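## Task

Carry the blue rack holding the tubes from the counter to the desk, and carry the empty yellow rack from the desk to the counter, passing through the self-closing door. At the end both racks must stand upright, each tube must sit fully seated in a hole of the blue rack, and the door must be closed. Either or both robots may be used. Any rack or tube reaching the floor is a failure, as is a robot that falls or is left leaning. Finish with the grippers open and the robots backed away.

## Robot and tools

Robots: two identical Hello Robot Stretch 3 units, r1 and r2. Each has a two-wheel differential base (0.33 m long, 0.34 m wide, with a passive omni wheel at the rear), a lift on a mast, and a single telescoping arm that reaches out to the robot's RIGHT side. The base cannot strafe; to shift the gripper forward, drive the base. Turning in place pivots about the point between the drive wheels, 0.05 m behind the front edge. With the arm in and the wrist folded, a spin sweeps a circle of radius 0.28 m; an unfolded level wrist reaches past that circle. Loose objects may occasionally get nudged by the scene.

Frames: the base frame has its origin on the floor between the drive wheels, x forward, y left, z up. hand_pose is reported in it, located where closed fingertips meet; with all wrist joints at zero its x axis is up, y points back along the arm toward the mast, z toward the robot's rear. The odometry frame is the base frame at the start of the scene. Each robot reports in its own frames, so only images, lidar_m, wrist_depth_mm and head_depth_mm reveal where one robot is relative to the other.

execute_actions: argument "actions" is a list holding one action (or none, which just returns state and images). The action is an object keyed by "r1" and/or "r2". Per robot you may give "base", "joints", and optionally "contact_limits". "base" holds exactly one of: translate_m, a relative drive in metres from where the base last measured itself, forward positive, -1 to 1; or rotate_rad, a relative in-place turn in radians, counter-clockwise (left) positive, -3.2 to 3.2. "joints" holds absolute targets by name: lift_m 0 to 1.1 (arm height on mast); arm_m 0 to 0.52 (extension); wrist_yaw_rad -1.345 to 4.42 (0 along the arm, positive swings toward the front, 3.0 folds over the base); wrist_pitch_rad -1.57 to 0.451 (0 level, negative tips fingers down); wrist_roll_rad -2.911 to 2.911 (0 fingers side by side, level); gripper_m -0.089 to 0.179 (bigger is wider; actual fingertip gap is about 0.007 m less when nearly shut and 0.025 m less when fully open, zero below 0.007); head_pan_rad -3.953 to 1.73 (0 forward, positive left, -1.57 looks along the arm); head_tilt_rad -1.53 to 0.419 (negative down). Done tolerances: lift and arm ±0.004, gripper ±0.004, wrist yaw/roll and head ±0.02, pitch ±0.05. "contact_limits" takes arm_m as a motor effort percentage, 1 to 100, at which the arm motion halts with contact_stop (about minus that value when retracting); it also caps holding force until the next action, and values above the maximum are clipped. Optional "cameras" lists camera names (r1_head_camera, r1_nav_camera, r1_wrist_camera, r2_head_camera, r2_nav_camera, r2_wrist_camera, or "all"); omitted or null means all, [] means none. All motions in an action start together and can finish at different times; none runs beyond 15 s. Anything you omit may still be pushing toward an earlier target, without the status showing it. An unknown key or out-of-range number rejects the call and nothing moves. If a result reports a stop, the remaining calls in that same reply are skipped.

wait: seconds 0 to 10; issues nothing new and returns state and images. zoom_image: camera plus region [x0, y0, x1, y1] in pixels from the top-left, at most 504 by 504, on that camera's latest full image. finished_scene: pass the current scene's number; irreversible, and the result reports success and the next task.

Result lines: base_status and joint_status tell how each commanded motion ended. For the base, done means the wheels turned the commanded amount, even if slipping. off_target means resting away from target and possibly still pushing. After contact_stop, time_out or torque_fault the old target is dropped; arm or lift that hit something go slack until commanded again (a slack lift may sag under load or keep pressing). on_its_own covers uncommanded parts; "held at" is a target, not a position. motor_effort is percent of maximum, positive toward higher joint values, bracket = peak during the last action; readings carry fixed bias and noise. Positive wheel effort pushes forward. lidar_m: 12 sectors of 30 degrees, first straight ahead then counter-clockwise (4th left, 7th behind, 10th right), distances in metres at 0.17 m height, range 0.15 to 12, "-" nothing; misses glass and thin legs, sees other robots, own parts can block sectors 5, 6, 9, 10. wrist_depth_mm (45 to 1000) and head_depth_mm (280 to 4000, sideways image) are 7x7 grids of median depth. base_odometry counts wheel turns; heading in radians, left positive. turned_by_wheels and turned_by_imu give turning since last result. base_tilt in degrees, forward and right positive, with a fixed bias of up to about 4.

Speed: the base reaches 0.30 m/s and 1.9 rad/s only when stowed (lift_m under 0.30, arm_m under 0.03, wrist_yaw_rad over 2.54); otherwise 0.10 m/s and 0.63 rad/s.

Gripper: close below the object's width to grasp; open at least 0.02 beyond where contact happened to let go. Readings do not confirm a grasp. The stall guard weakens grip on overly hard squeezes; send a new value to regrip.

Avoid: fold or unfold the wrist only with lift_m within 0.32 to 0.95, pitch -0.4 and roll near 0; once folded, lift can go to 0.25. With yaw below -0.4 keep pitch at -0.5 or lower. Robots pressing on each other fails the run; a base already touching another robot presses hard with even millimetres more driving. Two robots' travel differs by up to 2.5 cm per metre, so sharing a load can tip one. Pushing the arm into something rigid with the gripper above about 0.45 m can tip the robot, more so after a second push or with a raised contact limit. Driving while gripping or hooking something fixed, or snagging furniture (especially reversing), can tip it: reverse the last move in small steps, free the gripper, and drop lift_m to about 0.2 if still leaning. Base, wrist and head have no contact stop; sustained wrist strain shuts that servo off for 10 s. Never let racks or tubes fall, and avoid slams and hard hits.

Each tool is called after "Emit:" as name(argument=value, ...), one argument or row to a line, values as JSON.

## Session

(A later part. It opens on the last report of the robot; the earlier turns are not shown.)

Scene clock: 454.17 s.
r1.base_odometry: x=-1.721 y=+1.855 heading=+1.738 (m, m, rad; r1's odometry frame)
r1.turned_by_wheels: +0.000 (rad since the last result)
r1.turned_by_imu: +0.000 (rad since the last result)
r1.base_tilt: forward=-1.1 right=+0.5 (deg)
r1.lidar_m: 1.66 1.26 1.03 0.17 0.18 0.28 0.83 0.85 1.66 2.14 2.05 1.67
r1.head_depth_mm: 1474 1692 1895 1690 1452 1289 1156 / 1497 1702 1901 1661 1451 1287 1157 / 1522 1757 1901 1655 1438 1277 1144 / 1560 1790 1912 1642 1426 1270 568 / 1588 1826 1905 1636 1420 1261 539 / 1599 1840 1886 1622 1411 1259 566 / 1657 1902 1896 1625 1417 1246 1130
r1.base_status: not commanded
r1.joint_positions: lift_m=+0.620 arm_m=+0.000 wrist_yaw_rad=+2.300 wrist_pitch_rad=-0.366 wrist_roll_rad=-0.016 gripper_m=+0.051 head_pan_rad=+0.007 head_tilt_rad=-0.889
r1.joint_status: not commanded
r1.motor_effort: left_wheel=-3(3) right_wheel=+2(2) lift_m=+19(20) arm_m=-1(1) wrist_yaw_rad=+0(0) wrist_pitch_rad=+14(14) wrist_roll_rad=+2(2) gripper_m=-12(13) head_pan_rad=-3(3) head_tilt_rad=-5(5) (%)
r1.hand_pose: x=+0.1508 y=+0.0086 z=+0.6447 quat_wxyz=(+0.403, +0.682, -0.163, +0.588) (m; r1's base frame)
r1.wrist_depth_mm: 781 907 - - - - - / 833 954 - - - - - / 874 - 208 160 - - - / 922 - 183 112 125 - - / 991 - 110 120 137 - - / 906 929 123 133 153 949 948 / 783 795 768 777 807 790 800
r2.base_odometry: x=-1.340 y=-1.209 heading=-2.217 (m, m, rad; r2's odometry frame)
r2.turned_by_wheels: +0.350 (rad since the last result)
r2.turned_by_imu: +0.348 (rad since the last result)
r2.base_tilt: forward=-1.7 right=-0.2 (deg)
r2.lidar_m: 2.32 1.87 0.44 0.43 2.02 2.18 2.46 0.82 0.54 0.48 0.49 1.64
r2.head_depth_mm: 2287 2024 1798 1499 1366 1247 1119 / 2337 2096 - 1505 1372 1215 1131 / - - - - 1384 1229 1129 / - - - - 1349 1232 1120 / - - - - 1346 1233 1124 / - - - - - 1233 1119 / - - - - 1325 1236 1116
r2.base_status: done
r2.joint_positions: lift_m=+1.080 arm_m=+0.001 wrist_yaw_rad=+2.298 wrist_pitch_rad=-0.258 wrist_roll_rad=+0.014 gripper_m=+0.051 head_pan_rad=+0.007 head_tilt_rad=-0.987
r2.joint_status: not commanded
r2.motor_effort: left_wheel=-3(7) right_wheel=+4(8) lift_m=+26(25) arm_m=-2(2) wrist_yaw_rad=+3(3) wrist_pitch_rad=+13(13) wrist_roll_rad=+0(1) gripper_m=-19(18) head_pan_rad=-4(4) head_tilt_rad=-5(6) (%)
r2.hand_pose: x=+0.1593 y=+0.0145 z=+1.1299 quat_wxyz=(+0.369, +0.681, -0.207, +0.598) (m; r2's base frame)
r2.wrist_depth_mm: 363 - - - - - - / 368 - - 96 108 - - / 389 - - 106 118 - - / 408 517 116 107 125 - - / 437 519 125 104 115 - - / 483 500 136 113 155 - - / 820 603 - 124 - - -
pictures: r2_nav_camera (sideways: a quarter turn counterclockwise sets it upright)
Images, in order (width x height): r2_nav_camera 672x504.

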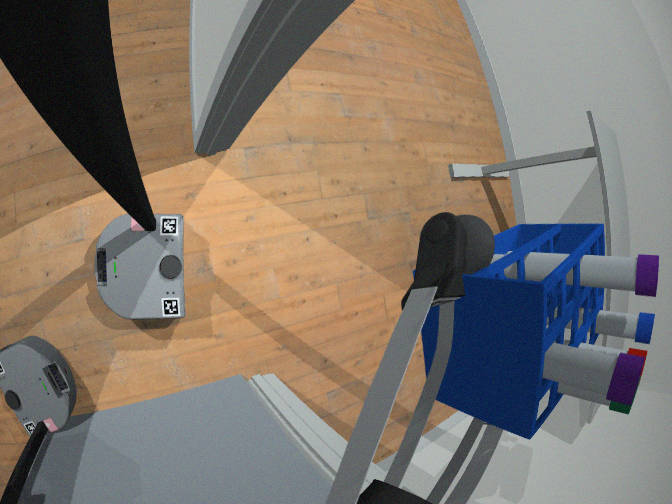

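Emit:
execute_actions(
  actions=[
    {"r2":{"base":{"translate_m":0.9}}},
  ],
  cameras=[],
)

Emit:
execute_actions(
  actions=[
    {"r2":{"base":{"rotate_rad":1.87},"joints":{"head_pan_rad":-1.3,"head_tilt_rad":-0.7}},"r1":{"base":{"translate_m":0.45},"joints":{"lift_m":1.05}}},
  ],
)

Scene clock: 475.47 s.
r1.base_odometry: x=-1.721 y=+1.855 heading=+1.738 (m, m, rad; r1's odometry frame)
r1.turned_by_wheels: +0.000 (rad since the last result)
r1.turned_by_imu: -0.002 (rad since the last result)
r1.base_tilt: forward=-1.2 right=+0.6 (deg)
r1.lidar_m: 1.66 1.26 1.02 0.17 0.18 0.28 1.64 1.20 1.66 2.14 2.05 1.67
r1.head_depth_mm: 1469 1685 1883 1661 1454 1283 1152 / 1493 1700 1882 1662 1452 1271 1150 / 1528 1744 1906 1661 1437 1283 1144 / 1553 1796 1933 1630 1434 1277 567 / 1559 1843 1884 1630 1414 1263 540 / 1610 1883 1876 1613 1419 1257 566 / 1638 1908 1867 1609 1411 1249 1128
r1.base_status: not commanded
r1.joint_positions: lift_m=+0.620 arm_m=+0.000 wrist_yaw_rad=+2.300 wrist_pitch_rad=-0.366 wrist_roll_rad=-0.016 gripper_m=+0.051 head_pan_rad=+0.007 head_tilt_rad=-0.889
r1.joint_status: not commanded
r1.motor_effort: left_wheel=-3(3) right_wheel=+2(2) lift_m=+19(19) arm_m=-1(1) wrist_yaw_rad=+0(0) wrist_pitch_rad=+14(14) wrist_roll_rad=+2(2) gripper_m=-13(14) head_pan_rad=-4(4) head_tilt_rad=-6(5) (%)
r1.hand_pose: x=+0.1508 y=+0.0086 z=+0.6447 quat_wxyz=(+0.403, +0.682, -0.163, +0.588) (m; r1's base frame)
r1.wrist_depth_mm: 778 887 - - - - - / 815 985 - - - - - / 860 - 209 159 - - - / 917 - 182 111 125 - - / 955 - 110 120 137 - - / 902 925 123 134 154 933 970 / 779 802 768 765 794 821 805
r2.base_odometry: x=-1.882 y=-1.928 heading=-2.217 (m, m, rad; r2's odometry frame)
r2.turned_by_wheels: +0.000 (rad since the last result)
r2.turned_by_imu: -0.004 (rad since the last result)
r2.base_tilt: forward=-1.5 right=-0.2 (deg)
r2.lidar_m: 1.43 1.04 1.74 2.59 1.07 0.82 3.34 0.68 0.70 1.18 1.18 1.26
r2.head_depth_mm: 654 1803 1743 1513 1364 1248 1115 / 644 1718 - 1510 1373 1214 1132 / - - - - 1387 1230 1131 / - - - - 1348 1228 1115 / - - - - 1349 1229 1126 / - - - - - 1228 1119 / - - - - 1328 1231 1114
r2.base_status: done
r2.joint_positions: lift_m=+1.080 arm_m=+0.001 wrist_yaw_rad=+2.298 wrist_pitch_rad=-0.258 wrist_roll_rad=+0.014 gripper_m=+0.051 head_pan_rad=+0.007 head_tilt_rad=-0.987
r2.joint_status: not commanded
r2.motor_effort: left_wheel=-4(5) right_wheel=+3(9) lift_m=+26(26) arm_m=-2(2) wrist_yaw_rad=+3(2) wrist_pitch_rad=+13(13) wrist_roll_rad=+1(0) gripper_m=-18(18) head_pan_rad=-4(4) head_tilt_rad=-5(5) (%)
r2.hand_pose: x=+0.1593 y=+0.0145 z=+1.1299 quat_wxyz=(+0.369, +0.681, -0.207, +0.598) (m; r2's base frame)
r2.wrist_depth_mm: - - - - - - 964 / - - - 96 108 - - / - - - 105 118 - - / - - 116 107 124 671 697 / - - 125 104 115 - 517 / - - 136 113 156 - - / - - - 124 - - -
pictures: none
No camera images: the call's "cameras" was empty. Leave "cameras" out to get every camera's image.

Scene clock: 481.03 s.
r1.base_odometry: x=-1.796 y=+2.298 heading=+1.738 (m, m, rad; r1's odometry frame)
r1.turned_by_wheels: +0.000 (rad since the last result)
r1.turned_by_imu: -0.003 (rad since the last result)
r1.base_tilt: forward=-1.1 right=+0.5 (deg)
r1.lidar_m: 1.21 1.17 0.96 0.94 1.04 1.41 1.41 1.55 2.22 2.20 1.50 1.22
r1.head_depth_mm: 1076 1227 1418 1631 1428 1280 1152 / 1090 1245 1463 1627 1394 1280 1153 / 1102 1262 1498 1656 - 1274 1146 / 1122 1296 1522 1681 - - 1151 / 1149 1323 1542 1641 - - 1133 / 1169 1349 1568 - - - 1112 / 1186 1378 1564 - - 1256 1124
r1.base_status: done
r1.joint_positions: lift_m=+1.050 arm_m=+0.000 wrist_yaw_rad=+2.300 wrist_pitch_rad=-0.366 wrist_roll_rad=-0.016 gripper_m=+0.051 head_pan_rad=+0.007 head_tilt_rad=-0.889
r1.joint_status: all done
r1.motor_effort: left_wheel=-2(5) right_wheel=+2(8) lift_m=+26(30) arm_m=-1(1) wrist_yaw_rad=+0(0) wrist_pitch_rad=+14(14) wrist_roll_rad=+2(2) gripper_m=-13(13) head_pan_rad=-4(4) head_tilt_rad=-5(5) (%)
r1.hand_pose: x=+0.1508 y=+0.0086 z=+1.0744 quat_wxyz=(+0.403, +0.682, -0.163, +0.588) (m; r1's base frame)
r1.wrist_depth_mm: 731 842 - - - - 833 / 778 903 - - - - 902 / 787 927 208 159 - - 926 / 847 - 183 111 125 - 953 / 909 - 110 120 137 - 995 / 967 - 123 134 154 - - / - - - - - - -
r2.base_odometry: x=-1.882 y=-1.928 heading=-0.347 (m, m, rad; r2's odometry frame)
r2.turned_by_wheels: +1.870 (rad since the last result)
r2.turned_by_imu: +1.860 (rad since the last result)
r2.base_tilt: forward=-1.6 right=-0.1 (deg)
r2.lidar_m: 1.70 0.82 0.68 0.67 0.72 0.94 1.18 1.26 1.31 1.05 1.04 2.27
r2.head_depth_mm: 1195 - - - - - 1181 / 1218 - - 1791 - - 1152 / 1267 984 1705 1845 - - - / 1298 924 1143 1446 - - - / 1376 925 1801 1990 - - - / 1441 925 1831 - - - - / 1487 1662 - - - - -
r2.base_status: done
r2.joint_positions: lift_m=+1.080 arm_m=+0.001 wrist_yaw_rad=+2.298 wrist_pitch_rad=-0.258 wrist_roll_rad=+0.014 gripper_m=+0.051 head_pan_rad=-1.293 head_tilt_rad=-0.705
r2.joint_status: all done
r2.motor_effort: left_wheel=-3(8) right_wheel=+4(8) lift_m=+26(26) arm_m=-2(2) wrist_yaw_rad=+3(2) wrist_pitch_rad=+13(13) wrist_roll_rad=+1(1) gripper_m=-17(18) head_pan_rad=-3(48) head_tilt_rad=+2(19) (%)
r2.hand_pose: x=+0.1593 y=+0.0145 z=+1.1299 quat_wxyz=(+0.369, +0.681, -0.207, +0.598) (m; r2's base frame)
r2.wrist_depth_mm: 518 601 704 762 951 - - / 545 630 771 100 114 - - / 569 663 742 141 118 - - / 599 694 115 107 125 - - / 626 719 125 104 115 - - / 658 732 136 113 155 - - / 690 871 - 124 - - -
pictures: r1_head_camera (sideways: a quarter turn clockwise sets it upright), r1_nav_camera (sideways: a quarter turn counterclockwise sets it upright), r1_wrist_camera, r2_head_camera (sideways: a quarter turn clockwise sets it upright), r2_nav_camera (sideways: a quarter turn counterclockwise sets it upright), r2_wrist_camera
Images, in order (width x height): r1_head_camera 896x504, r1_nav_camera 672x504, r1_wrist_camera 644x364, r2_head_camera 896x504, r2_nav_camera 672x504, r2_wrist_camera 644x364.

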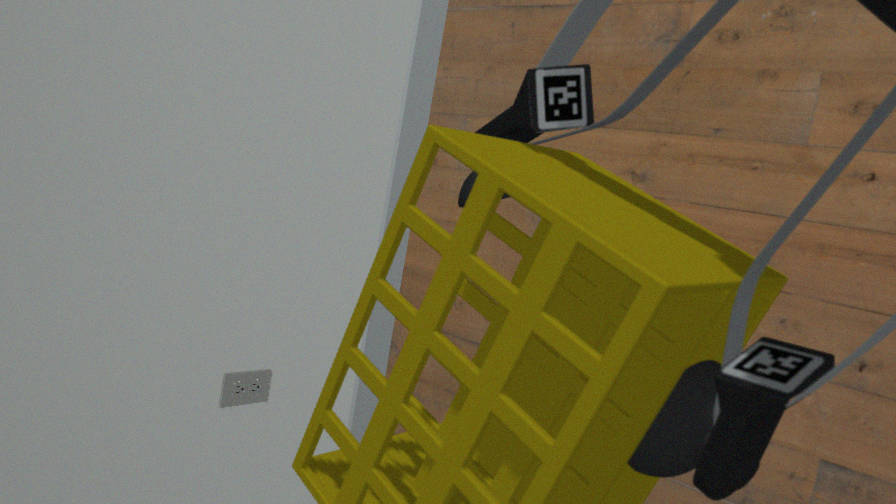

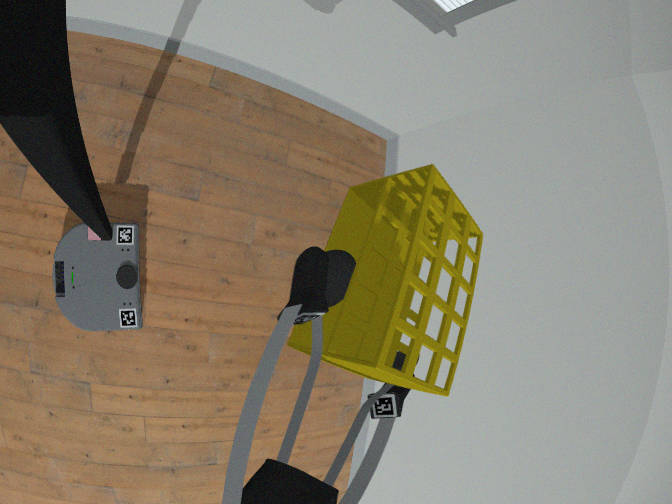

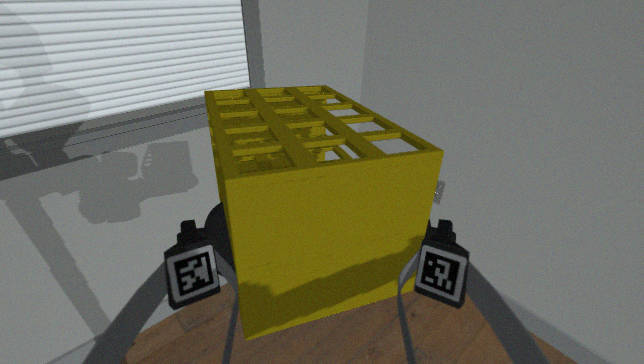

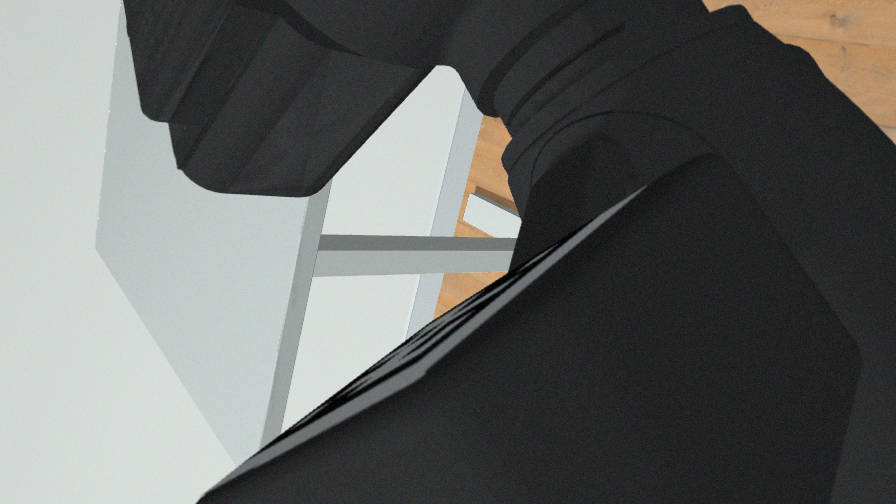

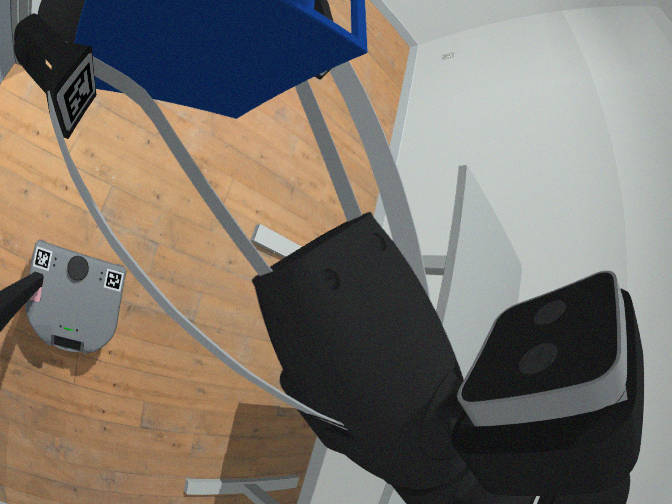

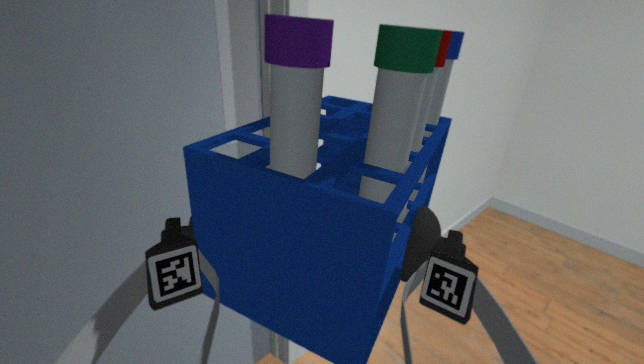

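Emit:
execute_actions(
  actions=[
    {"r2":{"base":{"rotate_rad":-2.1}},"r1":{"base":{"rotate_rad":-1.72}}},
  ],
  cameras=[],
)

Emit:
execute_actions(
  actions=[
    {"r2":{"base":{"translate_m":0.55}},"r1":{"base":{"translate_m":1.0}}},
  ],
  cameras=[],
)

Emit:
execute_actions(
  actions=[
    {"r2":{"base":{"rotate_rad":2.1}},"r1":{"base":{"translate_m":0.6}}},
  ],
  cameras=["r1_nav_camera","r2_nav_camera","r2_head_camera"],
)

Scene clock: 509.23 s.
r1.base_odometry: x=-1.796 y=+2.298 heading=+0.018 (m, m, rad; r1's odometry frame)
r1.turned_by_wheels: -1.720 (rad since the last result)
r1.turned_by_imu: -1.720 (rad since the last result)
r1.base_tilt: forward=-1.2 right=+0.6 (deg)
r1.lidar_m: 2.19 1.69 1.26 1.21 1.27 0.98 0.94 0.99 1.36 1.40 1.47 2.03
r1.head_depth_mm: 2051 2309 1954 1659 1419 1288 1155 / 2060 2283 1932 1673 1392 1276 1150 / 2053 2260 1922 1679 - 1280 1145 / 2025 2236 1936 1675 - - 1148 / 2034 2208 1949 1641 - - 1133 / 2049 2267 1941 - - - 1114 / 2050 2259 1968 - - 1250 1122
r1.base_status: done
r1.joint_positions: lift_m=+1.050 arm_m=+0.000 wrist_yaw_rad=+2.300 wrist_pitch_rad=-0.366 wrist_roll_rad=-0.016 gripper_m=+0.051 head_pan_rad=+0.007 head_tilt_rad=-0.889
r1.joint_status: not commanded
r1.motor_effort: left_wheel=+3(8) right_wheel=-4(9) lift_m=+26(26) arm_m=-1(1) wrist_yaw_rad=+0(0) wrist_pitch_rad=+14(14) wrist_roll_rad=+2(1) gripper_m=-13(13) head_pan_rad=-2(4) head_tilt_rad=-4(5) (%)
r1.hand_pose: x=+0.1508 y=+0.0086 z=+1.0744 quat_wxyz=(+0.403, +0.682, -0.163, +0.588) (m; r1's base frame)
r1.wrist_depth_mm: 931 - - - - - - / - - - - - - - / - - 208 160 - - - / - - 183 112 125 - - / - - 109 120 137 - - / - - 123 133 153 - - / - - - - - - -
r2.base_odometry: x=-1.882 y=-1.928 heading=-2.447 (m, m, rad; r2's odometry frame)
r2.turned_by_wheels: -2.100 (rad since the last result)
r2.turned_by_imu: -2.092 (rad since the last result)
r2.base_tilt: forward=-1.7 right=-0.3 (deg)
r2.lidar_m: 1.32 1.05 1.04 2.29 1.67 0.82 0.68 0.67 0.68 0.95 1.18 1.26
r2.head_depth_mm: 1073 - - - - - 1180 / 1054 - - 1592 - - 1151 / 1033 1143 1390 1565 - - - / 1019 1152 1314 1534 - - - / 1009 1126 1291 1443 - - - / 989 1114 1231 - - - - / 974 1080 - - - - -
r2.base_status: done
r2.joint_positions: lift_m=+1.080 arm_m=+0.001 wrist_yaw_rad=+2.298 wrist_pitch_rad=-0.258 wrist_roll_rad=+0.014 gripper_m=+0.051 head_pan_rad=-1.293 head_tilt_rad=-0.705
r2.joint_status: not commanded
r2.motor_effort: left_wheel=+4(8) right_wheel=-4(8) lift_m=+26(26) arm_m=-2(2) wrist_yaw_rad=+3(3) wrist_pitch_rad=+13(13) wrist_roll_rad=+0(1) gripper_m=-18(19) head_pan_rad=-4(4) head_tilt_rad=+2(2) (%)
r2.hand_pose: x=+0.1593 y=+0.0145 z=+1.1299 quat_wxyz=(+0.369, +0.681, -0.207, +0.598) (m; r2's base frame)
r2.wrist_depth_mm: - - - - - - - / - - - 96 108 - - / - - 884 105 118 - - / - - 116 107 125 667 680 / - - 125 104 115 - 566 / - - 136 114 154 - - / - - - 125 - - -
pictures: none
No camera images: the call's "cameras" was empty. Leave "cameras" out to get every camera's image.

Scene clock: 520.30 s.
r1.base_odometry: x=-0.796 y=+2.317 heading=+0.019 (m, m, rad; r1's odometry frame)
r1.turned_by_wheels: +0.000 (rad since the last result)
r1.turned_by_imu: -0.005 (rad since the last result)
r1.base_tilt: forward=-1.2 right=+0.5 (deg)
r1.lidar_m: 1.20 1.24 1.24 1.20 1.25 1.73 1.94 2.00 1.47 1.42 1.48 1.25
r1.head_depth_mm: 1092 1257 1490 1676 1416 1275 1166 / 1100 1267 1492 1660 1396 1287 1151 / 1097 1265 1492 1683 - 1270 1145 / 1096 1260 1500 1672 - - 1140 / 1099 1271 1467 1626 - - 1134 / 1105 1271 1475 - - - 1111 / 1098 1274 1427 - - 1263 1128
r1.base_status: done
r1.joint_positions: lift_m=+1.050 arm_m=+0.000 wrist_yaw_rad=+2.300 wrist_pitch_rad=-0.366 wrist_roll_rad=-0.016 gripper_m=+0.051 head_pan_rad=+0.007 head_tilt_rad=-0.889
r1.joint_status: not commanded
r1.motor_effort: left_wheel=+3(9) right_wheel=-4(6) lift_m=+26(26) arm_m=-1(1) wrist_yaw_rad=+0(0) wrist_pitch_rad=+15(15) wrist_roll_rad=+2(2) gripper_m=-13(12) head_pan_rad=-3(3) head_tilt_rad=-5(5) (%)
r1.hand_pose: x=+0.1508 y=+0.0086 z=+1.0744 quat_wxyz=(+0.403, +0.682, -0.163, +0.588) (m; r1's base frame)
r1.wrist_depth_mm: 900 - - - - - - / 968 - - - - - - / - - 209 159 - - 908 / - - 182 112 125 - 985 / - - 109 120 136 - - / - - 123 133 154 - - / - - - - - - -
r2.base_odometry: x=-2.305 y=-2.280 heading=-2.447 (m, m, rad; r2's odometry frame)
r2.turned_by_wheels: +0.000 (rad since the last result)
r2.turned_by_imu: -0.003 (rad since the last result)
r2.base_tilt: forward=-1.6 right=-0.2 (deg)
r2.lidar_m: 0.95 0.93 0.77 0.76 2.83 1.42 1.20 1.09 1.17 0.97 0.95 0.75
r2.head_depth_mm: 857 - - - - - 1184 / 843 - - 1282 - - 1151 / 829 914 1112 1259 - - - / 816 919 1050 1230 - - - / 806 904 1031 1158 - - - / 793 890 987 - - - - / 779 867 - - - - -
r2.base_status: done
r2.joint_positions: lift_m=+1.080 arm_m=+0.001 wrist_yaw_rad=+2.298 wrist_pitch_rad=-0.258 wrist_roll_rad=+0.014 gripper_m=+0.051 head_pan_rad=-1.293 head_tilt_rad=-0.705
r2.joint_status: not commanded
r2.motor_effort: left_wheel=+3(9) right_wheel=-4(5) lift_m=+26(26) arm_m=-2(2) wrist_yaw_rad=+3(3) wrist_pitch_rad=+13(13) wrist_roll_rad=+1(1) gripper_m=-19(19) head_pan_rad=-4(3) head_tilt_rad=+2(2) (%)
r2.hand_pose: x=+0.1593 y=+0.0145 z=+1.1299 quat_wxyz=(+0.369, +0.681, -0.207, +0.598) (m; r2's base frame)
r2.wrist_depth_mm: - - 911 796 755 721 675 / - - 969 96 107 752 704 / - 862 858 105 119 788 756 / 576 595 116 107 125 680 685 / 444 454 125 104 115 492 509 / 362 375 136 113 155 396 401 / 307 306 312 124 313 327 330
pictures: none
No camera images: the call's "cameras" was empty. Leave "cameras" out to get every camera's image.

Scene clock: 527.37 s.
r1.base_odometry: x=-0.196 y=+2.328 heading=+0.019 (m, m, rad; r1's odometry frame)
r1.turned_by_wheels: +0.000 (rad since the last result)
r1.turned_by_imu: -0.003 (rad since the last result)
r1.base_tilt: forward=-1.1 right=+0.5 (deg)
r1.lidar_m: 0.60 0.62 0.84 1.19 1.24 1.71 2.54 2.02 1.48 1.43 0.87 0.63
r1.head_depth_mm: 871 689 724 882 1178 1286 1164 / 859 683 721 879 1363 1278 1158 / 857 677 722 860 - 1265 1143 / 846 670 726 858 - - 1141 / 834 666 704 885 - - 1135 / 826 659 706 - - - 1110 / 815 653 692 - - 1262 1130
r1.base_status: done
r1.joint_positions: lift_m=+1.050 arm_m=+0.000 wrist_yaw_rad=+2.300 wrist_pitch_rad=-0.366 wrist_roll_rad=-0.016 gripper_m=+0.051 head_pan_rad=+0.007 head_tilt_rad=-0.889
r1.joint_status: not commanded
r1.motor_effort: left_wheel=+3(9) right_wheel=-4(5) lift_m=+26(26) arm_m=-1(1) wrist_yaw_rad=+0(0) wrist_pitch_rad=+14(15) wrist_roll_rad=+2(2) gripper_m=-13(12) head_pan_rad=-4(3) head_tilt_rad=-5(5) (%)
r1.hand_pose: x=+0.1508 y=+0.0086 z=+1.0744 quat_wxyz=(+0.403, +0.682, -0.163, +0.588) (m; r1's base frame)
r1.wrist_depth_mm: 933 - - - - 961 846 / 955 - - - - 964 901 / - - 208 160 641 687 720 / - - 182 111 125 548 518 / - - 109 120 136 568 479 / - - 123 134 154 597 512 / - - - - 870 723 545
r2.base_odometry: x=-2.305 y=-2.280 heading=-0.347 (m, m, rad; r2's odometry frame)
r2.turned_by_wheels: +2.100 (rad since the last result)
r2.turned_by_imu: +2.089 (rad since the last result)
r2.base_tilt: forward=-1.7 right=-0.2 (deg)
r2.lidar_m: 2.82 1.42 1.19 1.09 1.17 0.97 0.95 0.75 0.95 0.93 0.77 0.76
r2.head_depth_mm: 763 - - - - - 307 / 788 - - 517 - - 299 / 818 878 613 516 - - - / 847 905 663 517 - - - / 877 928 664 551 - - - / 914 925 706 - - - - / 947 984 - - - - -
r2.base_status: done
r2.joint_positions: lift_m=+1.080 arm_m=+0.001 wrist_yaw_rad=+2.298 wrist_pitch_rad=-0.258 wrist_roll_rad=+0.014 gripper_m=+0.051 head_pan_rad=-1.293 head_tilt_rad=-0.704
r2.joint_status: not commanded
r2.motor_effort: left_wheel=-4(9) right_wheel=+4(8) lift_m=+26(26) arm_m=-2(2) wrist_yaw_rad=+3(3) wrist_pitch_rad=+13(13) wrist_roll_rad=+1(0) gripper_m=-19(18) head_pan_rad=-3(4) head_tilt_rad=+2(2) (%)
r2.hand_pose: x=+0.1593 y=+0.0145 z=+1.1299 quat_wxyz=(+0.369, +0.681, -0.207, +0.598) (m; r2's base frame)
r2.wrist_depth_mm: 875 - - - - - - / 902 - - 96 108 - - / 944 - - 106 118 - - / - - 116 107 125 - - / - - 125 104 115 - - / - - 136 113 154 - - / - - - 124 - - -
pictures: r1_nav_camera (sideways: a quarter turn counterclockwise sets it upright), r2_head_camera (sideways: a quarter turn clockwise sets it upright), r2_nav_camera (sideways: a quarter turn counterclockwise sets it upright)
Images, in order (width x height): r1_nav_camera 672x504, r2_head_camera 896x504, r2_nav_camera 672x504.

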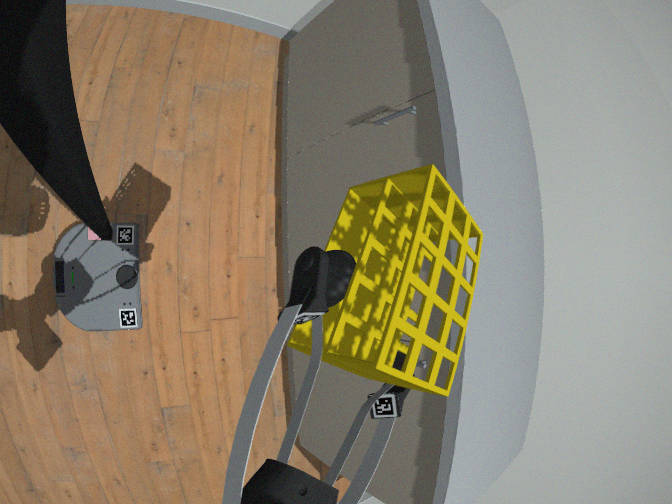

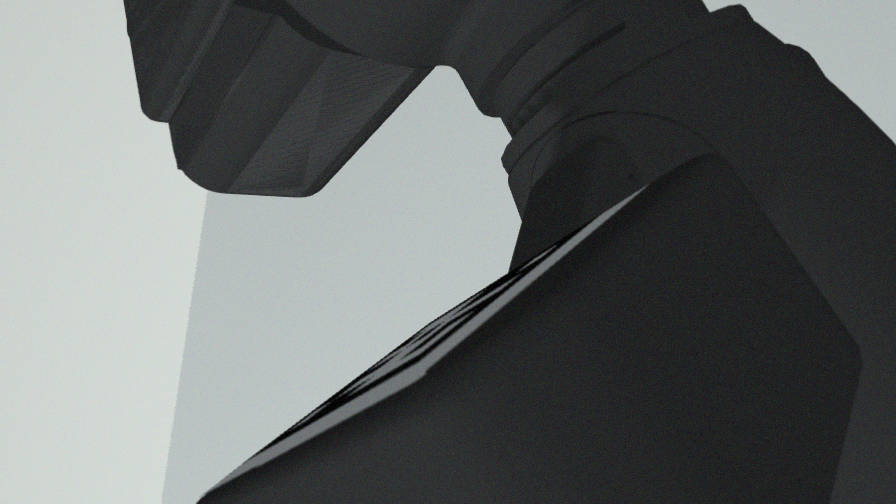

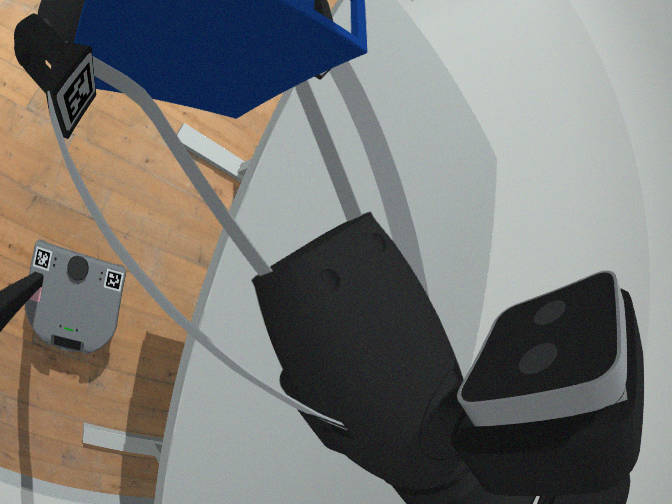

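Emit:
execute_actions(
  actions=[
    {"r2":{"base":{"translate_m":-0.1},"joints":{"arm_m":0.34,"wrist_yaw_rad":1.57}},"r1":{"base":{"translate_m":0.08}}},
  ],
  cameras=[],
)

Emit:
execute_actions(
  actions=[
    {"r2":{"joints":{"lift_m":0.94}},"r1":{"base":{"rotate_rad":1.57}}},
  ],
  cameras=[],
)

Emit:
execute_actions(
  actions=[
    {"r2":{"joints":{"lift_m":0.925}},"r1":{"joints":{"arm_m":0.42,"wrist_yaw_rad":1.57,"head_pan_rad":-1.3,"head_tilt_rad":-0.7}}},
  ],
)

Scene clock: 549.87 s.
r1.base_odometry: x=-0.116 y=+2.329 heading=+0.019 (m, m, rad; r1's odometry frame)
r1.turned_by_wheels: +0.000 (rad since the last result)
r1.turned_by_imu: -0.001 (rad since the last result)
r1.base_tilt: forward=-1.1 right=+0.5 (deg)
r1.lidar_m: 0.52 0.54 0.73 1.19 1.24 1.71 2.62 2.02 1.48 1.43 0.75 0.55
r1.head_depth_mm: 871 690 605 754 1014 1251 1155 / 867 683 606 733 1061 1258 1149 / 851 675 605 735 - 1262 1148 / 843 672 599 735 - - 1141 / 836 664 591 761 - - 1130 / 826 659 591 - - - 1110 / 813 653 582 - - 1254 1128
r1.base_status: done
r1.joint_positions: lift_m=+1.050 arm_m=+0.000 wrist_yaw_rad=+2.300 wrist_pitch_rad=-0.366 wrist_roll_rad=-0.016 gripper_m=+0.051 head_pan_rad=+0.007 head_tilt_rad=-0.889
r1.joint_status: not commanded
r1.motor_effort: left_wheel=+3(8) right_wheel=-4(4) lift_m=+26(26) arm_m=-1(1) wrist_yaw_rad=+0(0) wrist_pitch_rad=+14(14) wrist_roll_rad=+2(2) gripper_m=-13(13) head_pan_rad=-3(3) head_tilt_rad=-4(5) (%)
r1.hand_pose: x=+0.1508 y=+0.0086 z=+1.0744 quat_wxyz=(+0.403, +0.682, -0.163, +0.588) (m; r1's base frame)
r1.wrist_depth_mm: 918 - - - - 907 792 / 971 - - - - 919 793 / - - 210 160 665 709 704 / - - 183 111 125 525 526 / - - 110 120 136 478 423 / - - 123 133 153 520 439 / - - - 984 748 605 463
r2.base_odometry: x=-2.399 y=-2.246 heading=-0.347 (m, m, rad; r2's odometry frame)
r2.turned_by_wheels: +0.000 (rad since the last result)
r2.turned_by_imu: -0.001 (rad since the last result)
r2.base_tilt: forward=-1.6 right=-0.1 (deg)
r2.lidar_m: 2.92 1.42 1.20 1.09 1.11 0.87 0.85 0.67 0.94 0.93 0.99 0.83
r2.head_depth_mm: 736 833 663 516 423 358 310 / - 830 663 517 423 358 310 / 800 883 661 516 423 358 310 / 826 876 661 517 423 358 310 / 430 790 664 516 423 358 311 / 444 620 663 517 423 358 310 / 480 789 664 517 423 358 319
r2.base_status: done
r2.joint_positions: lift_m=+1.080 arm_m=+0.340 wrist_yaw_rad=+1.571 wrist_pitch_rad=-0.258 wrist_roll_rad=+0.014 gripper_m=+0.051 head_pan_rad=-1.293 head_tilt_rad=-0.704
r2.joint_status: all done
r2.motor_effort: left_wheel=-3(8) right_wheel=+4(6) lift_m=+26(26) arm_m=+1(1) wrist_yaw_rad=-1(4) wrist_pitch_rad=+13(13) wrist_roll_rad=+0(0) gripper_m=-19(18) head_pan_rad=-4(4) head_tilt_rad=+2(3) (%)
r2.hand_pose: x=+0.2203 y=-0.4847 z=+1.1299 quat_wxyz=(+0.557, +0.563, -0.435, +0.428) (m; r2's base frame)
r2.wrist_depth_mm: - - - - - 910 569 / - - - 96 107 893 568 / - - - 105 119 884 555 / - - 115 107 125 659 552 / - 454 125 104 115 492 491 / 363 376 136 113 155 392 401 / 308 307 312 124 313 323 329
pictures: none
No camera images: the call's "cameras" was empty. Leave "cameras" out to get every camera's image.

Scene clock: 553.30 s.
r1.base_odometry: x=-0.116 y=+2.329 heading=+1.589 (m, m, rad; r1's odometry frame)
r1.turned_by_wheels: +1.570 (rad since the last result)
r1.turned_by_imu: +1.568 (rad since the last result)
r1.base_tilt: forward=-1.2 right=+0.5 (deg)
r1.lidar_m: 1.19 1.23 1.70 2.62 2.02 1.48 1.43 0.76 0.54 0.52 0.54 0.73
r1.head_depth_mm: 1081 1241 1487 1616 1430 1288 1158 / 1084 1243 1464 1641 1402 1284 1145 / 1083 1246 1480 1639 - 1279 1150 / 1093 1254 1482 1645 - - 1142 / 1088 1254 1455 1635 - - 1130 / 1096 1261 1456 - - - 1114 / 1096 1278 1426 - - 1253 1121
r1.base_status: done
r1.joint_positions: lift_m=+1.050 arm_m=+0.000 wrist_yaw_rad=+2.300 wrist_pitch_rad=-0.366 wrist_roll_rad=-0.016 gripper_m=+0.051 head_pan_rad=+0.007 head_tilt_rad=-0.889
r1.joint_status: not commanded
r1.motor_effort: left_wheel=-3(8) right_wheel=+4(9) lift_m=+26(26) arm_m=-1(1) wrist_yaw_rad=-1(1) wrist_pitch_rad=+14(14) wrist_roll_rad=+2(2) gripper_m=-12(13) head_pan_rad=-3(3) head_tilt_rad=-5(6) (%)
r1.hand_pose: x=+0.1508 y=+0.0086 z=+1.0744 quat_wxyz=(+0.403, +0.682, -0.163, +0.588) (m; r1's base frame)
r1.wrist_depth_mm: - - - - - 929 813 / - - - - - 994 839 / - - 210 159 - - 897 / - - 182 111 125 - 953 / - - 109 121 136 - 983 / - - 123 133 153 - - / - - - - - - -
r2.base_odometry: x=-2.399 y=-2.246 heading=-0.347 (m, m, rad; r2's odometry frame)
r2.turned_by_wheels: +0.000 (rad since the last result)
r2.turned_by_imu: -0.001 (rad since the last result)
r2.base_tilt: forward=-1.6 right=-0.2 (deg)
r2.lidar_m: 2.92 1.41 1.20 1.09 1.11 0.87 0.86 0.67 0.94 0.92 0.99 0.84
r2.head_depth_mm: 756 814 613 517 423 358 310 / 781 842 - 517 423 358 310 / 809 874 722 516 423 358 310 / 838 894 691 516 423 358 310 / 869 927 516 517 423 358 310 / 902 925 547 516 423 358 310 / 936 927 614 517 423 358 318
r2.base_status: not commanded
r2.joint_positions: lift_m=+0.940 arm_m=+0.340 wrist_yaw_rad=+1.571 wrist_pitch_rad=-0.258 wrist_roll_rad=+0.014 gripper_m=+0.051 head_pan_rad=-1.293 head_tilt_rad=-0.704
r2.joint_status: all done
r2.motor_effort: left_wheel=-3(3) right_wheel=+4(4) lift_m=+20(20) arm_m=+2(2) wrist_yaw_rad=-1(2) wrist_pitch_rad=+13(13) wrist_roll_rad=+0(0) gripper_m=-18(18) head_pan_rad=-3(4) head_tilt_rad=+2(3) (%)
r2.hand_pose: x=+0.2203 y=-0.4847 z=+0.9902 quat_wxyz=(+0.557, +0.563, -0.435, +0.428) (m; r2's base frame)
r2.wrist_depth_mm: - - - - - 914 577 / - - - 99 109 920 568 / - 437 443 141 118 520 513 / 294 301 116 107 125 338 349 / 225 229 125 104 115 249 257 / 183 191 136 113 156 201 202 / 158 156 157 125 159 165 167
pictures: none
No camera images: the call's "cameras" was empty. Leave "cameras" out to get every camera's image.

Scene clock: 557.57 s.
r1.base_odometry: x=-0.116 y=+2.329 heading=+1.589 (m, m, rad; r1's odometry frame)
r1.turned_by_wheels: +0.000 (rad since the last result)
r1.turned_by_imu: -0.001 (rad since the last result)
r1.base_tilt: forward=-1.1 right=+0.5 (deg)
r1.lidar_m: 1.19 1.24 1.70 2.62 2.02 1.48 1.43 0.76 0.54 0.52 0.54 0.73
r1.head_depth_mm: 934 991 758 597 677 806 987 / 989 927 752 609 701 840 1045 / 1000 963 745 622 730 880 1152 / 1021 917 735 636 763 924 1166 / 1046 852 730 670 799 976 1187 / 1068 575 724 696 829 1028 1202 / 1112 920 713 725 872 1085 1194
r1.base_status: not commanded
r1.joint_positions: lift_m=+1.050 arm_m=+0.420 wrist_yaw_rad=+1.571 wrist_pitch_rad=-0.366 wrist_roll_rad=-0.016 gripper_m=+0.051 head_pan_rad=-1.293 head_tilt_rad=-0.705
r1.joint_status: all done
r1.motor_effort: left_wheel=-3(3) right_wheel=+4(4) lift_m=+26(26) arm_m=+3(5) wrist_yaw_rad=-1(2) wrist_pitch_rad=+14(14) wrist_roll_rad=+2(2) gripper_m=-13(13) head_pan_rad=-4(40) head_tilt_rad=+2(19) (%)
r1.hand_pose: x=+0.2093 y=-0.5649 z=+1.0744 quat_wxyz=(+0.586, +0.579, -0.396, +0.405) (m; r1's base frame)
r1.wrist_depth_mm: 973 988 - - - 929 652 / - - - - - 922 643 / - - 210 160 641 695 649 / - - 182 111 125 511 526 / - - 110 120 136 410 415 / - - 123 133 154 343 344 / - - - 284 292 291 293
r2.base_odometry: x=-2.399 y=-2.246 heading=-0.347 (m, m, rad; r2's odometry frame)
r2.turned_by_wheels: +0.000 (rad since the last result)
r2.turned_by_imu: -0.001 (rad since the last result)
r2.base_tilt: forward=-1.7 right=-0.1 (deg)
r2.lidar_m: 2.92 1.42 1.20 1.09 1.11 0.87 0.86 0.67 0.94 0.92 0.99 0.83
r2.head_depth_mm: 756 818 - 516 423 358 310 / 781 843 720 516 423 358 310 / 806 882 690 516 422 359 310 / 834 894 691 516 423 358 310 / 867 927 529 508 422 358 310 / 905 928 571 517 423 358 311 / 939 927 638 517 423 358 319
r2.base_status: not commanded
r2.joint_positions: lift_m=+0.925 arm_m=+0.340 wrist_yaw_rad=+1.571 wrist_pitch_rad=-0.258 wrist_roll_rad=+0.014 gripper_m=+0.051 head_pan_rad=-1.293 head_tilt_rad=-0.704
r2.joint_status: all done
r2.motor_effort: left_wheel=-3(3) right_wheel=+4(3) lift_m=+20(19) arm_m=+2(2) wrist_yaw_rad=-1(2) wrist_pitch_rad=+13(13) wrist_roll_rad=+0(1) gripper_m=-18(18) head_pan_rad=-4(3) head_tilt_rad=+1(2) (%)
r2.hand_pose: x=+0.2203 y=-0.4847 z=+0.9752 quat_wxyz=(+0.557, +0.563, -0.435, +0.428) (m; r2's base frame)
r2.wrist_depth_mm: - - - - - 942 576 / - - - 99 108 896 569 / - 384 400 141 118 459 486 / 263 268 116 107 125 303 311 / 202 206 124 104 115 225 229 / 163 171 136 113 155 180 182 / 142 139 141 124 142 147 150
pictures: r1_head_camera (sideways: a quarter turn clockwise sets it upright), r1_nav_camera (sideways: a quarter turn counterclockwise sets it upright), r1_wrist_camera, r2_head_camera (sideways: a quarter turn clockwise sets it upright), r2_nav_camera (sideways: a quarter turn counterclockwise sets it upright), r2_wrist_camera
Images, in order (width x height): r1_head_camera 896x504, r1_nav_camera 672x504, r1_wrist_camera 644x364, r2_head_camera 896x504, r2_nav_camera 672x504, r2_wrist_camera 644x364.

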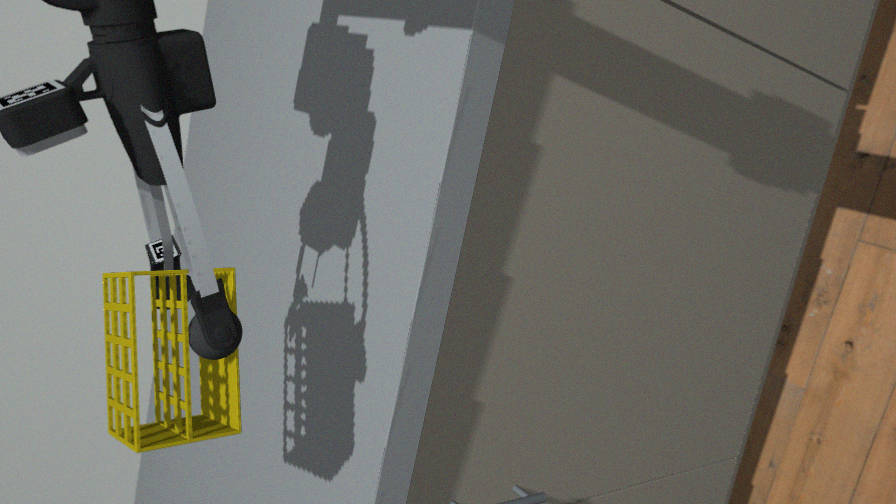

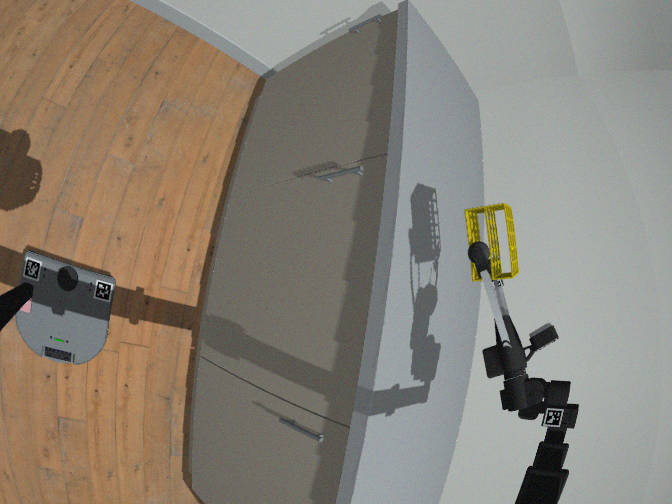

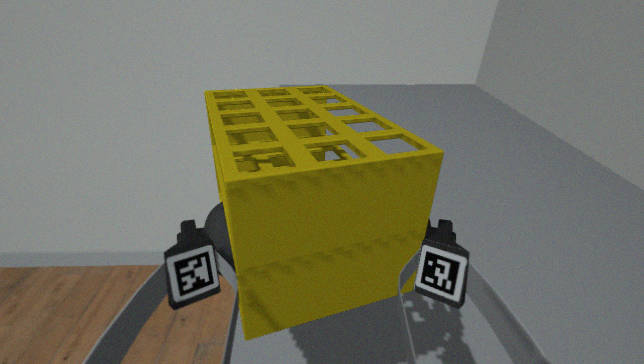

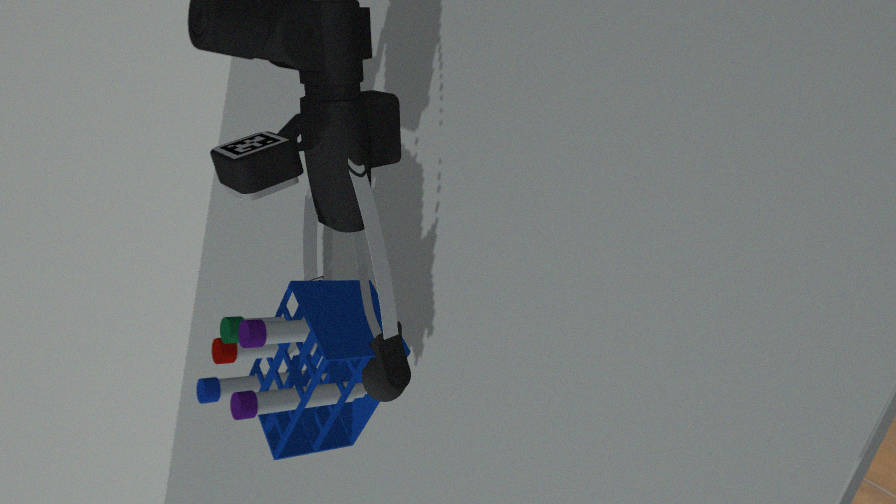

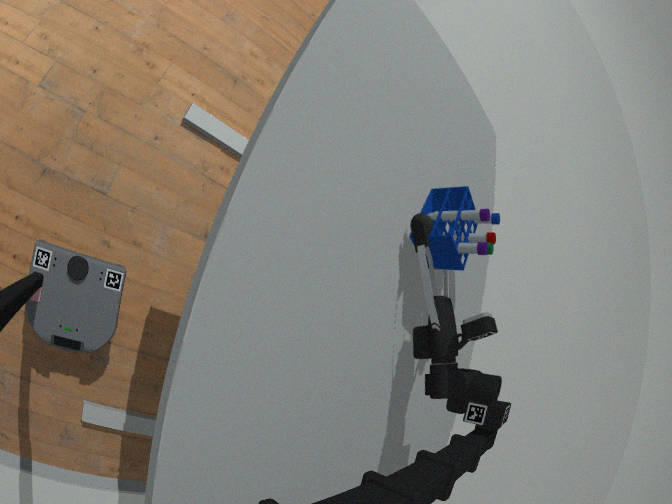

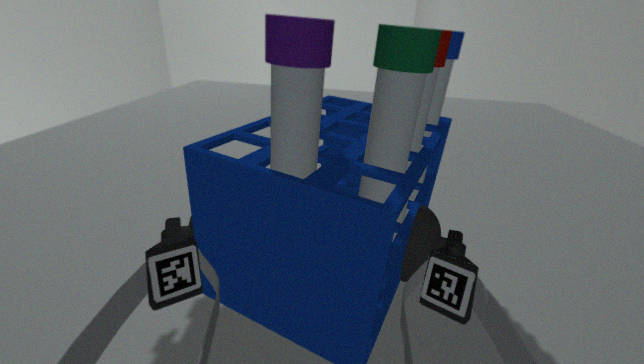

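Emit:
execute_actions(
  actions=[
    {"r2":{"joints":{"lift_m":0.915}},"r1":{"joints":{"arm_m":0.51}}},
  ],
  cameras=[],
)

Emit:
execute_actions(
  actions=[
    {"r2":{"joints":{"gripper_m":0.175}},"r1":{"joints":{"lift_m":0.91}}},
  ],
  cameras=["r1_wrist_camera","r2_wrist_camera"],
)

Scene clock: 571.13 s.
r1.base_odometry: x=-0.116 y=+2.329 heading=+1.589 (m, m, rad; r1's odometry frame)
r1.turned_by_wheels: +0.000 (rad since the last result)
r1.turned_by_imu: -0.001 (rad since the last result)
r1.base_tilt: forward=-1.3 right=+0.5 (deg)
r1.lidar_m: 1.19 1.24 1.70 2.61 2.02 1.49 1.43 0.76 0.55 0.52 0.54 0.73
r1.head_depth_mm: 927 998 759 597 679 809 985 / 976 987 752 607 701 840 1045 / 991 977 744 622 729 877 1152 / 1008 906 737 636 761 924 1163 / 1029 896 729 671 793 977 1182 / 1082 928 723 698 830 1028 1200 / 1115 964 714 724 874 1092 1186
r1.base_status: not commanded
r1.joint_positions: lift_m=+1.050 arm_m=+0.510 wrist_yaw_rad=+1.571 wrist_pitch_rad=-0.366 wrist_roll_rad=-0.016 gripper_m=+0.051 head_pan_rad=-1.293 head_tilt_rad=-0.705
r1.joint_status: all done
r1.motor_effort: left_wheel=-3(3) right_wheel=+4(4) lift_m=+26(26) arm_m=+3(5) wrist_yaw_rad=+0(1) wrist_pitch_rad=+14(14) wrist_roll_rad=+2(2) gripper_m=-13(13) head_pan_rad=-3(4) head_tilt_rad=+2(2) (%)
r1.hand_pose: x=+0.2093 y=-0.6549 z=+1.0744 quat_wxyz=(+0.586, +0.579, -0.396, +0.405) (m; r1's base frame)
r1.wrist_depth_mm: 976 - - - - 813 542 / - - - - - 794 546 / - - 210 160 651 702 545 / - - 182 111 125 522 517 / - - 110 120 137 410 411 / - - 123 134 153 343 346 / - 288 284 283 291 291 293
r2.base_odometry: x=-2.399 y=-2.246 heading=-0.347 (m, m, rad; r2's odometry frame)
r2.turned_by_wheels: +0.000 (rad since the last result)
r2.turned_by_imu: -0.001 (rad since the last result)
r2.base_tilt: forward=-1.8 right=-0.2 (deg)
r2.lidar_m: 2.92 1.42 1.20 1.09 1.11 0.87 0.86 0.67 0.94 0.92 0.99 0.84
r2.head_depth_mm: 754 823 - 517 424 359 310 / 781 844 721 517 423 358 310 / 807 880 - 516 423 358 310 / 836 893 691 516 423 358 311 / 869 927 534 509 423 358 311 / 902 928 558 508 423 358 310 / 940 927 637 517 423 358 319
r2.base_status: not commanded
r2.joint_positions: lift_m=+0.915 arm_m=+0.340 wrist_yaw_rad=+1.571 wrist_pitch_rad=-0.241 wrist_roll_rad=+0.014 gripper_m=+0.051 head_pan_rad=-1.293 head_tilt_rad=-0.704
r2.joint_status: all done
r2.motor_effort: left_wheel=-3(3) right_wheel=+5(5) lift_m=+18(17) arm_m=+1(1) wrist_yaw_rad=-1(1) wrist_pitch_rad=+5(13) wrist_roll_rad=+1(1) gripper_m=-18(18) head_pan_rad=-3(4) head_tilt_rad=+2(2) (%)
r2.hand_pose: x=+0.2217 y=-0.4847 z=+0.9694 quat_wxyz=(+0.554, +0.560, -0.440, +0.432) (m; r2's base frame)
r2.wrist_depth_mm: - - - - - 928 578 / - - - 99 109 906 569 / - 386 358 125 132 464 484 / 255 260 117 106 125 297 306 / 194 199 125 105 116 218 222 / 156 161 136 114 152 173 173 / 136 132 134 124 137 141 143
pictures: none
No camera images: the call's "cameras" was empty. Leave "cameras" out to get every camera's image.

Scene clock: 573.23 s.
r1.base_odometry: x=-0.116 y=+2.329 heading=+1.589 (m, m, rad; r1's odometry frame)
r1.turned_by_wheels: +0.000 (rad since the last result)
r1.turned_by_imu: +0.000 (rad since the last result)
r1.base_tilt: forward=-1.0 right=+0.6 (deg)
r1.lidar_m: 1.19 1.23 1.70 2.62 2.02 1.48 1.43 0.76 0.55 0.52 0.54 0.73
r1.head_depth_mm: 952 1020 726 594 676 812 985 / 976 1041 699 609 703 839 1046 / 1003 1020 715 621 729 880 1148 / 1028 1001 692 635 762 929 1163 / 1065 990 699 668 795 981 1187 / 1086 976 700 696 830 1032 1204 / 1114 963 714 723 873 1089 1187
r1.base_status: not commanded
r1.joint_positions: lift_m=+0.910 arm_m=+0.510 wrist_yaw_rad=+1.571 wrist_pitch_rad=-0.357 wrist_roll_rad=-0.016 gripper_m=+0.051 head_pan_rad=-1.293 head_tilt_rad=-0.705
r1.joint_status: all done
r1.motor_effort: left_wheel=-4(3) right_wheel=+4(4) lift_m=+18(21) arm_m=+3(3) wrist_yaw_rad=-1(1) wrist_pitch_rad=+9(14) wrist_roll_rad=+2(2) gripper_m=-14(13) head_pan_rad=-3(2) head_tilt_rad=+2(2) (%)
r1.hand_pose: x=+0.2103 y=-0.6549 z=+0.9368 quat_wxyz=(+0.584, +0.577, -0.398, +0.408) (m; r1's base frame)
r1.wrist_depth_mm: 993 999 - 988 - 792 543 / - - 519 519 540 546 495 / - - 166 156 328 352 354 / - 253 181 111 124 260 262 / - 203 109 120 136 208 209 / 173 168 123 133 153 172 173 / 144 144 141 141 146 146 147
r2.base_odometry: x=-2.399 y=-2.246 heading=-0.347 (m, m, rad; r2's odometry frame)
r2.turned_by_wheels: +0.000 (rad since the last result)
r2.turned_by_imu: +0.000 (rad since the last result)
r2.base_tilt: forward=-1.7 right=-0.1 (deg)
r2.lidar_m: 2.92 1.42 1.20 1.09 1.11 0.87 0.86 0.67 0.94 0.92 0.99 0.84
r2.head_depth_mm: 754 825 - 516 423 358 310 / 781 845 721 517 424 358 310 / 806 881 - 517 423 358 310 / 836 894 651 508 423 358 311 / 866 925 519 501 423 358 310 / 902 927 553 501 423 358 310 / 940 924 638 517 423 358 319
r2.base_status: not commanded
r2.joint_positions: lift_m=+0.915 arm_m=+0.340 wrist_yaw_rad=+1.571 wrist_pitch_rad=-0.248 wrist_roll_rad=+0.014 gripper_m=+0.175 head_pan_rad=-1.293 head_tilt_rad=-0.704
r2.joint_status: all done
r2.motor_effort: left_wheel=-3(4) right_wheel=+4(5) lift_m=+19(19) arm_m=+2(1) wrist_yaw_rad=-1(2) wrist_pitch_rad=+8(8) wrist_roll_rad=+1(1) gripper_m=-1(81) head_pan_rad=-3(3) head_tilt_rad=+2(1) (%)
r2.hand_pose: x=+0.2211 y=-0.4848 z=+0.9676 quat_wxyz=(+0.555, +0.561, -0.438, +0.430) (m; r2's base frame)
r2.wrist_depth_mm: - - 85 - - 916 577 / - - 94 211 168 877 564 / 399 374 101 133 191 450 480 / 250 119 101 108 245 285 298 / 199 127 105 92 199 222 216 / - 145 117 101 165 166 173 / 129 131 125 115 137 138 142
pictures: r1_wrist_camera, r2_wrist_camera
Images, in order (width x height): r1_wrist_camera 644x364, r2_wrist_camera 644x364.

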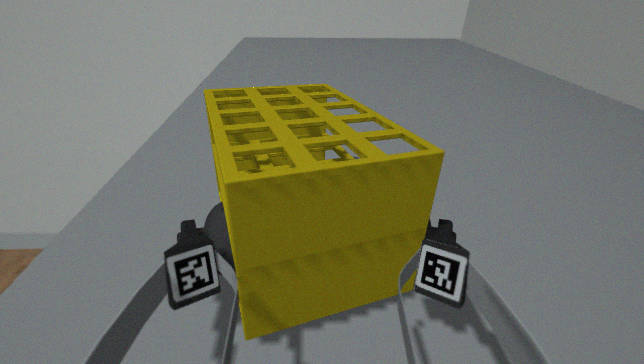

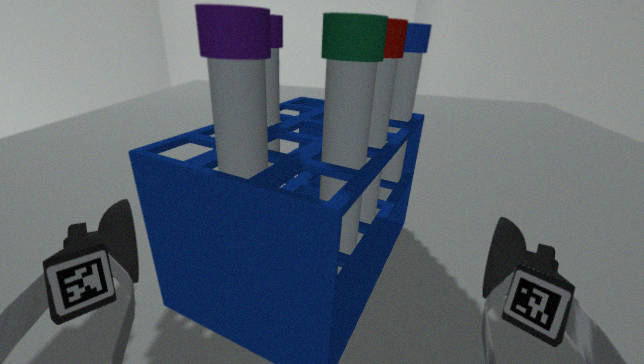

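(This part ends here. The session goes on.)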